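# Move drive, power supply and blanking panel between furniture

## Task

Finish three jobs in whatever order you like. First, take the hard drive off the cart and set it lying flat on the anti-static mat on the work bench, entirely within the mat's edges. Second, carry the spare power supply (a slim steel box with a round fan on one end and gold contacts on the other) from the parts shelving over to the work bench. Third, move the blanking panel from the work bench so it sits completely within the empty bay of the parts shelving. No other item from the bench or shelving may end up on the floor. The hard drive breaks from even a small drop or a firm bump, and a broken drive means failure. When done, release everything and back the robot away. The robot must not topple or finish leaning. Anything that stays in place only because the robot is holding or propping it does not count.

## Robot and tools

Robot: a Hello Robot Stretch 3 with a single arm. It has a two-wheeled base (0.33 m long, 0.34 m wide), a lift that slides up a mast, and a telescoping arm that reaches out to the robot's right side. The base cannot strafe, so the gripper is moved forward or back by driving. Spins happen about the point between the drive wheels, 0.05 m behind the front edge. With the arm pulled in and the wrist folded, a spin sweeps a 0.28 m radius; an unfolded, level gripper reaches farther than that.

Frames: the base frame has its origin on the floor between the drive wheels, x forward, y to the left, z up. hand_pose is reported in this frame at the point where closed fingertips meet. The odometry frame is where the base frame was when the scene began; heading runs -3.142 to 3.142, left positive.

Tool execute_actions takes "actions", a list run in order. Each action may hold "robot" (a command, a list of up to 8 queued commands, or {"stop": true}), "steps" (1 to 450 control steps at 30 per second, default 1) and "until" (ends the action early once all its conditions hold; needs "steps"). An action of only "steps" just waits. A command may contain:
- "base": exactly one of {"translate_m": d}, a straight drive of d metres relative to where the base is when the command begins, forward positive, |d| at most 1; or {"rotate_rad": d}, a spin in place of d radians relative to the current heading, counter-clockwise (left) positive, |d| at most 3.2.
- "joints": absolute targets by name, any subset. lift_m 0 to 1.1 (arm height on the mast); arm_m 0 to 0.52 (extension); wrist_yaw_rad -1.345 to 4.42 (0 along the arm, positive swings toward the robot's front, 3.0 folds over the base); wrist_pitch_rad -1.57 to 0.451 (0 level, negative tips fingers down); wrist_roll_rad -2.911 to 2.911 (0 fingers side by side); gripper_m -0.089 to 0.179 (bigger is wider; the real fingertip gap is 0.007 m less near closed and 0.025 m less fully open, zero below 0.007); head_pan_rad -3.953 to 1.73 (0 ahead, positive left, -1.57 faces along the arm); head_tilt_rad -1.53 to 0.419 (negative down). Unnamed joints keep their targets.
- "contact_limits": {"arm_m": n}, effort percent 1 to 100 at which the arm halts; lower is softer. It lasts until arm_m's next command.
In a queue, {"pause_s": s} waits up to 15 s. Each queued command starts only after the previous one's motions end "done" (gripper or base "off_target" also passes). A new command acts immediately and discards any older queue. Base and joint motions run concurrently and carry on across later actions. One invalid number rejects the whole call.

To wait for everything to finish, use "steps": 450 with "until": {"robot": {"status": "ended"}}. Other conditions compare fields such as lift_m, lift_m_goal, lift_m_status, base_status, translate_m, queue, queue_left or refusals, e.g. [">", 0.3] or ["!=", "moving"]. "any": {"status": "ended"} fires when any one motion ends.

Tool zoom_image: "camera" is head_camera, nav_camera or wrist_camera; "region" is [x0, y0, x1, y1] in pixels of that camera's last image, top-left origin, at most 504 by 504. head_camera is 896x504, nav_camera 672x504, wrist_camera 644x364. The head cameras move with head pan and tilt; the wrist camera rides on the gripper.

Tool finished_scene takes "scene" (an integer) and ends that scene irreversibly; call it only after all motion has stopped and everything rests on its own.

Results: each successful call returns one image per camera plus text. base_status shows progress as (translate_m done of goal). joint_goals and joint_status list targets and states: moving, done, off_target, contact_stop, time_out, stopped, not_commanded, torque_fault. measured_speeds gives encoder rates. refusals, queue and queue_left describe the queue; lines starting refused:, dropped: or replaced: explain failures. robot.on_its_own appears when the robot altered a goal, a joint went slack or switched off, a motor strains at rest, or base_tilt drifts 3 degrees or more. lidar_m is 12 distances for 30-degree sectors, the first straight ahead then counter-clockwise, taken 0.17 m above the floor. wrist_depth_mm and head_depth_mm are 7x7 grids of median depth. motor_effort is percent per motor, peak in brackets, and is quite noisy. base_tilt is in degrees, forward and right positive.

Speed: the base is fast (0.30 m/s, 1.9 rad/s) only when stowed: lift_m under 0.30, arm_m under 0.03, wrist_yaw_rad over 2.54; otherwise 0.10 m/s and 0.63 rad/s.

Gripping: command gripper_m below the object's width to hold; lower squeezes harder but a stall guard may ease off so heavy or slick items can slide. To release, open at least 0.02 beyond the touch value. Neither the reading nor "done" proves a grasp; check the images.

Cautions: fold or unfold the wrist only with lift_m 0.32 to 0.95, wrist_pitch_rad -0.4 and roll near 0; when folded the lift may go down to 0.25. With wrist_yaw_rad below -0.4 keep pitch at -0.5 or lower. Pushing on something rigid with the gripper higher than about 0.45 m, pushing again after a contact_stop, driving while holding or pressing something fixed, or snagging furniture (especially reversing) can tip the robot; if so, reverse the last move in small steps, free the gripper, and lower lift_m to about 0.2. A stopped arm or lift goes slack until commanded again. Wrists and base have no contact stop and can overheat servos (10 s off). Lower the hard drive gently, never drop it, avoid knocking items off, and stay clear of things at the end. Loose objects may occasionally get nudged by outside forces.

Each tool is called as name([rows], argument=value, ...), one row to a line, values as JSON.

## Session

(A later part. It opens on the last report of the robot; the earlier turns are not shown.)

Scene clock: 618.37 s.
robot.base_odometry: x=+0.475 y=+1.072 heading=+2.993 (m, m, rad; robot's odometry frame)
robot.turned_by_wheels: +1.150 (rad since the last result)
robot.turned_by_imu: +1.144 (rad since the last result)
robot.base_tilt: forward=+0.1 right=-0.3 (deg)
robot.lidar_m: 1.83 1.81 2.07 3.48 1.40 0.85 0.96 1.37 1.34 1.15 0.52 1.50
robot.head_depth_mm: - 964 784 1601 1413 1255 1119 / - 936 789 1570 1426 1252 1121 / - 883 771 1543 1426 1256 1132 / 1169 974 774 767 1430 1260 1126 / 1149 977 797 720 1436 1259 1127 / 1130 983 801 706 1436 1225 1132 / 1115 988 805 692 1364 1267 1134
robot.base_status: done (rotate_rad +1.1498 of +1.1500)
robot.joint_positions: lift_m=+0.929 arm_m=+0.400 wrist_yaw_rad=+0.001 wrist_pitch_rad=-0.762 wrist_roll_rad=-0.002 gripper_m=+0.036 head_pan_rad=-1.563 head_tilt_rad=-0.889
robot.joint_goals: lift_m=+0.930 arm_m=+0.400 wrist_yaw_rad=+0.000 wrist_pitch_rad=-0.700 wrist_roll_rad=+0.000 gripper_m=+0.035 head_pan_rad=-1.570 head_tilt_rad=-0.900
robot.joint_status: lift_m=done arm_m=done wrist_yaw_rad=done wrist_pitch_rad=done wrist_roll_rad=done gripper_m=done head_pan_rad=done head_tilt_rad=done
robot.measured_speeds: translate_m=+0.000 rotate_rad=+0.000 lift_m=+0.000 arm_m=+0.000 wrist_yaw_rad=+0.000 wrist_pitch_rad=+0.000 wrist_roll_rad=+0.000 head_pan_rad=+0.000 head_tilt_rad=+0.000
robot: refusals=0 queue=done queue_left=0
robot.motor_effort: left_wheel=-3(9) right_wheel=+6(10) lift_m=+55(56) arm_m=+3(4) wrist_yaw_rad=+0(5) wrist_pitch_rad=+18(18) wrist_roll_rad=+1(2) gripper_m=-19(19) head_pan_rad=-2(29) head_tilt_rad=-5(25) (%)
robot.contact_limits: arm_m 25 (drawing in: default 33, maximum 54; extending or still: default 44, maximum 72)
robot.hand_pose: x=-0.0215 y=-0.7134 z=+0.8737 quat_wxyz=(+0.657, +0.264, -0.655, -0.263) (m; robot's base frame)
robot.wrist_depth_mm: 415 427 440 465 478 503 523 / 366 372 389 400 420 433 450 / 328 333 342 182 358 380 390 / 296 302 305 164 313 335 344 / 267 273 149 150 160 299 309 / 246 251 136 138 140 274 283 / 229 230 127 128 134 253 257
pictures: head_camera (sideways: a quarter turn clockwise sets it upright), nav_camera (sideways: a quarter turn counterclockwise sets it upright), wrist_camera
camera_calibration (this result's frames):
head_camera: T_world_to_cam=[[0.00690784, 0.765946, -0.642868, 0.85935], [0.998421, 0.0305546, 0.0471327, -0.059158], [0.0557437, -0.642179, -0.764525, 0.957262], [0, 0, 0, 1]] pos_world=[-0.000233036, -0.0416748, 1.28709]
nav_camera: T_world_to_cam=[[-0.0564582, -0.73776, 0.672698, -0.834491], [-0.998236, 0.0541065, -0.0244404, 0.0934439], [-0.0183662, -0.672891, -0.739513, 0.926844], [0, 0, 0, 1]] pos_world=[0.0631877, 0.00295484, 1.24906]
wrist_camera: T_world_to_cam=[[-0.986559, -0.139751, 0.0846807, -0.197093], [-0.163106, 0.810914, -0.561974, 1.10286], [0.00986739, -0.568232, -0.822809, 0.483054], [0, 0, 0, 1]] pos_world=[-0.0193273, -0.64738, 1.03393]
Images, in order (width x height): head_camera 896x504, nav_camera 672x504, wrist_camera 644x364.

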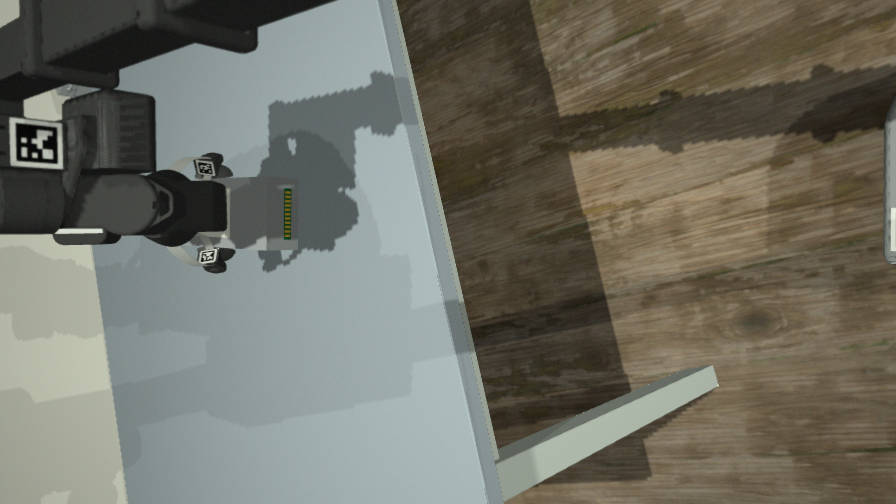

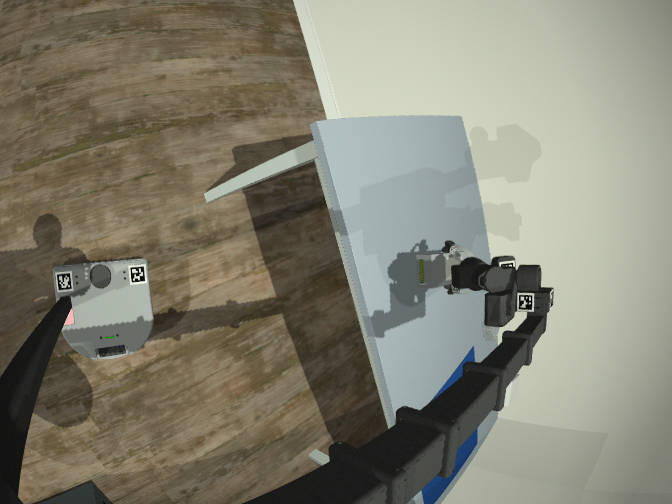

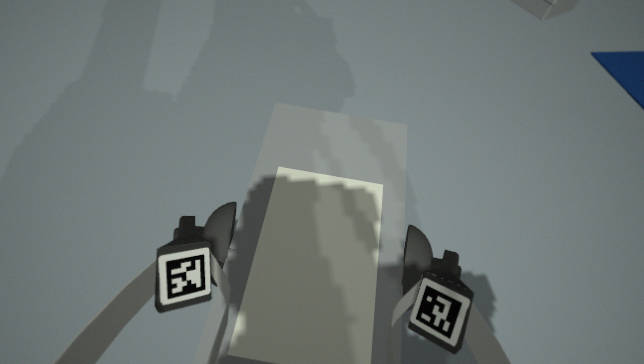

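execute_actions([
  {"robot":{"joints":{"arm_m":0.45,"lift_m":0.858},"contact_limits":{"arm_m":25}},"steps":300,"until":{"robot":{"status":"ended"}}},
  {"robot":{"joints":{"lift_m":0.848}},"steps":100,"until":{"robot":{"status":"ended"}}},
])

Scene clock: 624.63 s.
robot.base_odometry: x=+0.475 y=+1.072 heading=+2.993 (m, m, rad; robot's odometry frame)
robot.turned_by_wheels: +0.000 (rad since the last result)
robot.turned_by_imu: -0.001 (rad since the last result)
robot.base_tilt: forward=-0.1 right=-0.6 (deg)
robot.lidar_m: 1.83 1.81 2.07 3.47 1.40 0.85 0.96 1.37 1.35 1.15 0.52 1.50
robot.head_depth_mm: 1135 994 - 1585 1396 1252 1124 / 1207 - 787 1569 1420 1250 1124 / 1182 - 771 1547 1429 1258 1132 / 1162 977 774 766 1424 1257 1126 / 1145 978 799 720 1437 1265 1128 / 1127 982 799 706 1432 1227 1131 / 1112 984 803 694 1360 1267 1136
robot.base_status: done (rotate_rad +1.1498 of +1.1500)
robot.joint_positions: lift_m=+0.848 arm_m=+0.450 wrist_yaw_rad=+0.001 wrist_pitch_rad=-0.762 wrist_roll_rad=-0.002 gripper_m=+0.036 head_pan_rad=-1.563 head_tilt_rad=-0.889
robot.joint_goals: lift_m=+0.848 arm_m=+0.450 wrist_yaw_rad=+0.000 wrist_pitch_rad=-0.700 wrist_roll_rad=+0.000 gripper_m=+0.035 head_pan_rad=-1.570 head_tilt_rad=-0.900
robot.joint_status: lift_m=done arm_m=done wrist_yaw_rad=done wrist_pitch_rad=done wrist_roll_rad=done gripper_m=done head_pan_rad=done head_tilt_rad=done
robot.measured_speeds: translate_m=+0.000 rotate_rad=+0.000 lift_m=+0.000 arm_m=+0.000 wrist_yaw_rad=+0.000 wrist_pitch_rad=+0.000 wrist_roll_rad=+0.000 head_pan_rad=+0.000 head_tilt_rad=+0.000
robot: refusals=0 queue=done queue_left=0
robot.motor_effort: left_wheel=-3(3) right_wheel=+6(6) lift_m=+36(56) arm_m=+3(4) wrist_yaw_rad=+0(1) wrist_pitch_rad=+18(18) wrist_roll_rad=+1(1) gripper_m=-19(19) head_pan_rad=-3(2) head_tilt_rad=-5(5) (%)
robot.contact_limits: arm_m 25 (drawing in: default 33, maximum 54; extending or still: default 44, maximum 72)
robot.hand_pose: x=-0.0215 y=-0.7635 z=+0.7924 quat_wxyz=(+0.657, +0.264, -0.655, -0.263) (m; robot's base frame)
robot.wrist_depth_mm: 285 293 302 312 330 343 362 / 248 258 267 275 282 294 307 / 222 228 233 186 250 257 267 / 200 206 205 167 214 229 236 / 182 186 149 151 160 205 211 / 168 172 135 137 140 188 192 / 157 158 126 126 133 173 174
pictures: head_camera (sideways: a quarter turn clockwise sets it upright), nav_camera (sideways: a quarter turn counterclockwise sets it upright), wrist_camera
camera_calibration (this result's frames):
head_camera: T_world_to_cam=[[0.00690775, 0.765946, -0.642868, 0.85935], [0.998421, 0.0305548, 0.0471327, -0.059158], [0.0557438, -0.642179, -0.764525, 0.957262], [0, 0, 0, 1]] pos_world=[-0.000233031, -0.0416748, 1.28709]
nav_camera: T_world_to_cam=[[-0.0564582, -0.73776, 0.672698, -0.834491], [-0.998236, 0.0541064, -0.0244404, 0.0934439], [-0.0183661, -0.672891, -0.739513, 0.926844], [0, 0, 0, 1]] pos_world=[0.0631877, 0.00295485, 1.24906]
wrist_camera: T_world_to_cam=[[-0.986559, -0.139708, 0.0847487, -0.197234], [-0.163105, 0.810637, -0.562374, 1.09792], [0.00986785, -0.568639, -0.822528, 0.387182], [0, 0, 0, 1]] pos_world=[-0.0193274, -0.697402, 0.952625]
Images, in order (width x height): head_camera 896x504, nav_camera 672x504, wrist_camera 644x364.

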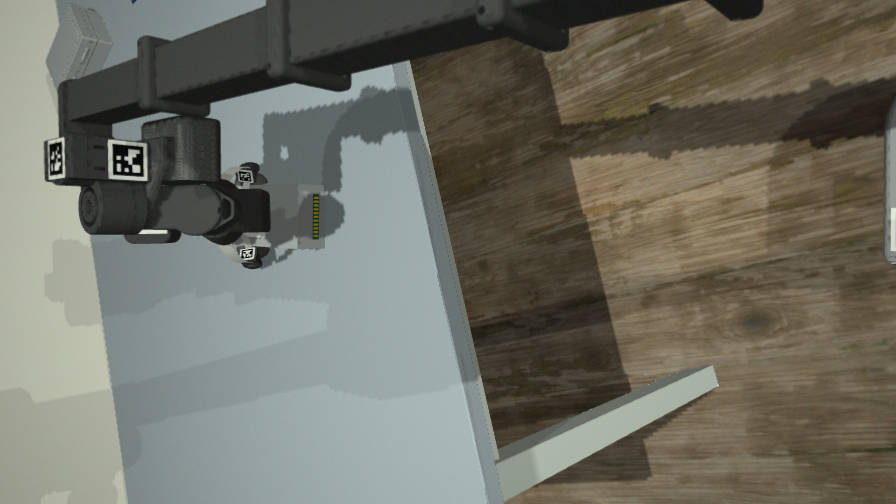

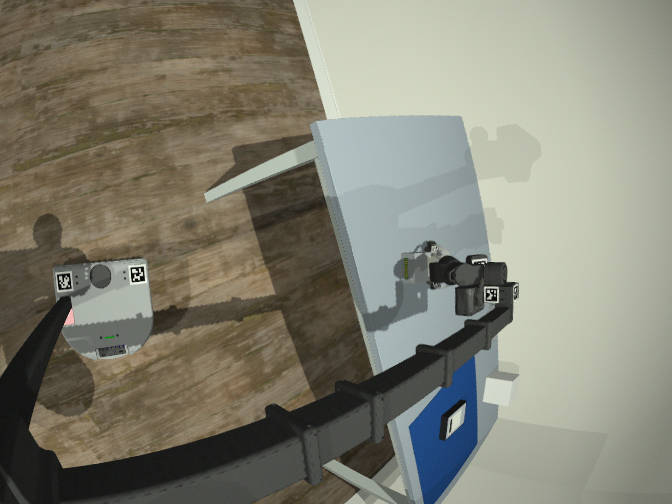

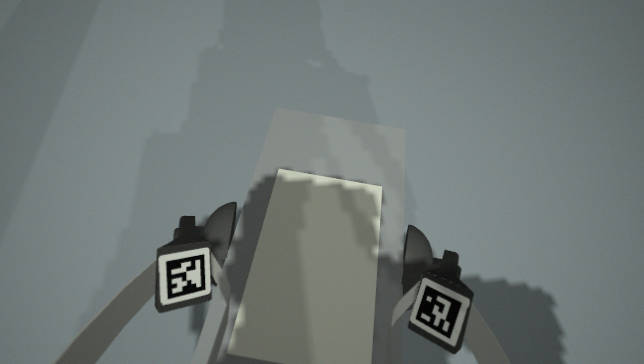

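Touching (it levelled). Settle, release, clear.

execute_actions([
  {"robot":{"joints":{"lift_m":0.843}},"steps":60,"until":{"robot":{"status":"ended"}}},
  {"robot":{"joints":{"gripper_m":0.115}},"steps":90,"until":{"robot":{"status":"ended"}}},
  {"robot":{"joints":{"lift_m":0.93}},"steps":150,"until":{"robot":{"status":"ended"}}},
  {"robot":{"joints":{"arm_m":0.1}},"steps":300,"until":{"robot":{"status":"ended"}}},
])

Scene clock: 636.20 s.
robot.base_odometry: x=+0.475 y=+1.072 heading=+2.993 (m, m, rad; robot's odometry frame)
robot.turned_by_wheels: +0.000 (rad since the last result)
robot.turned_by_imu: -0.001 (rad since the last result)
robot.base_tilt: forward=+0.1 right=-0.6 (deg)
robot.lidar_m: 1.83 1.81 2.06 3.47 1.39 0.85 0.97 1.37 1.35 1.15 0.52 1.50
robot.head_depth_mm: 1138 1031 - - 1415 1251 1120 / 1193 1035 - - 1421 1256 1124 / 1180 988 - - 1428 1255 1132 / 1161 974 785 1544 1428 1261 1128 / 1148 978 798 721 1432 1263 1129 / 1127 986 802 708 1443 1224 1131 / 1115 991 804 692 1356 1272 1134
robot.base_status: done (rotate_rad +1.1498 of +1.1500)
robot.joint_positions: lift_m=+0.930 arm_m=+0.100 wrist_yaw_rad=+0.001 wrist_pitch_rad=-0.715 wrist_roll_rad=-0.002 gripper_m=+0.115 head_pan_rad=-1.563 head_tilt_rad=-0.889
robot.joint_goals: lift_m=+0.930 arm_m=+0.100 wrist_yaw_rad=+0.000 wrist_pitch_rad=-0.700 wrist_roll_rad=+0.000 gripper_m=+0.115 head_pan_rad=-1.570 head_tilt_rad=-0.900
robot.joint_status: lift_m=done arm_m=done wrist_yaw_rad=done wrist_pitch_rad=done wrist_roll_rad=done gripper_m=done head_pan_rad=done head_tilt_rad=done
robot.measured_speeds: translate_m=+0.000 rotate_rad=+0.000 lift_m=+0.000 arm_m=+0.000 wrist_yaw_rad=+0.000 wrist_pitch_rad=+0.000 wrist_roll_rad=+0.000 head_pan_rad=+0.000 head_tilt_rad=+0.000
robot: refusals=0 queue=done queue_left=0
robot.motor_effort: left_wheel=-3(3) right_wheel=+5(5) lift_m=+47(48) arm_m=-5(6) wrist_yaw_rad=-1(0) wrist_pitch_rad=+4(18) wrist_roll_rad=+1(1) gripper_m=+0(82) head_pan_rad=-2(3) head_tilt_rad=-5(5) (%)
robot.hand_pose: x=-0.0215 y=-0.4229 z=+0.8822 quat_wxyz=(+0.663, +0.248, -0.661, -0.247) (m; robot's base frame)
robot.wrist_depth_mm: 461 481 496 481 540 579 616 / 400 412 426 390 465 479 513 / 351 357 370 387 394 412 433 / 312 319 332 341 349 359 371 / 281 294 303 314 336 - - / 377 - - - - - - / 921 655 955 - - - -
pictures: head_camera (sideways: a quarter turn clockwise sets it upright), nav_camera (sideways: a quarter turn counterclockwise sets it upright), wrist_camera
camera_calibration (this result's frames):
head_camera: T_world_to_cam=[[0.0069076, 0.765954, -0.642859, 0.859338], [0.998421, 0.0305543, 0.047133, -0.0591583], [0.0557438, -0.642169, -0.764533, 0.957272], [0, 0, 0, 1]] pos_world=[-0.000233027, -0.0416746, 1.28709]
nav_camera: T_world_to_cam=[[-0.056458, -0.737768, 0.672689, -0.834479], [-0.998236, 0.0541066, -0.0244397, 0.0934429], [-0.0183661, -0.672882, -0.739522, 0.926855], [0, 0, 0, 1]] pos_world=[0.0631877, 0.00295551, 1.24906]
wrist_camera: T_world_to_cam=[[-0.986586, -0.135494, 0.0910475, -0.161029], [-0.162941, 0.783446, -0.599719, 0.893767], [0.00992755, -0.60651, -0.795014, 0.614375], [0, 0, 0, 1]] pos_world=[-0.0193368, -0.349412, 1.03911]
Images, in order (width x height): head_camera 896x504, nav_camera 672x504, wrist_camera 644x364.

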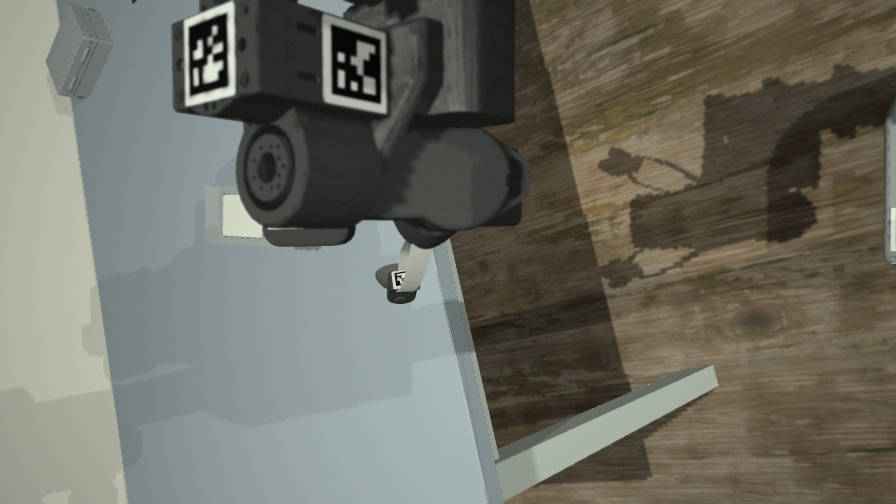

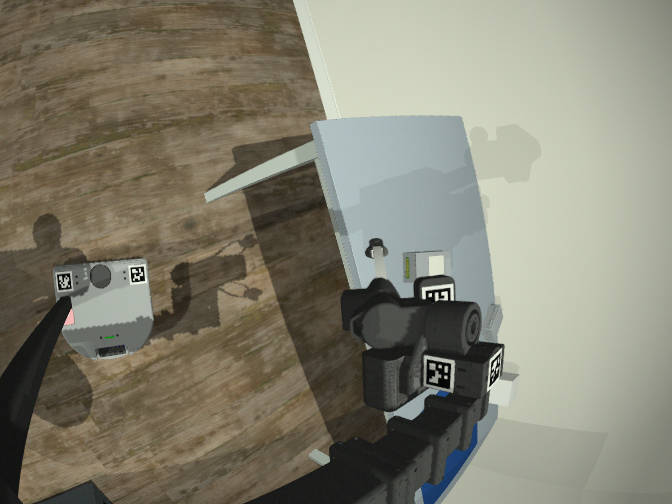

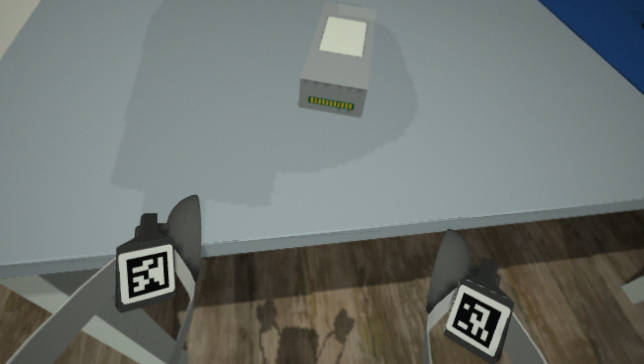

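finished_scene(scene=2)

The scene is finished: the task was done.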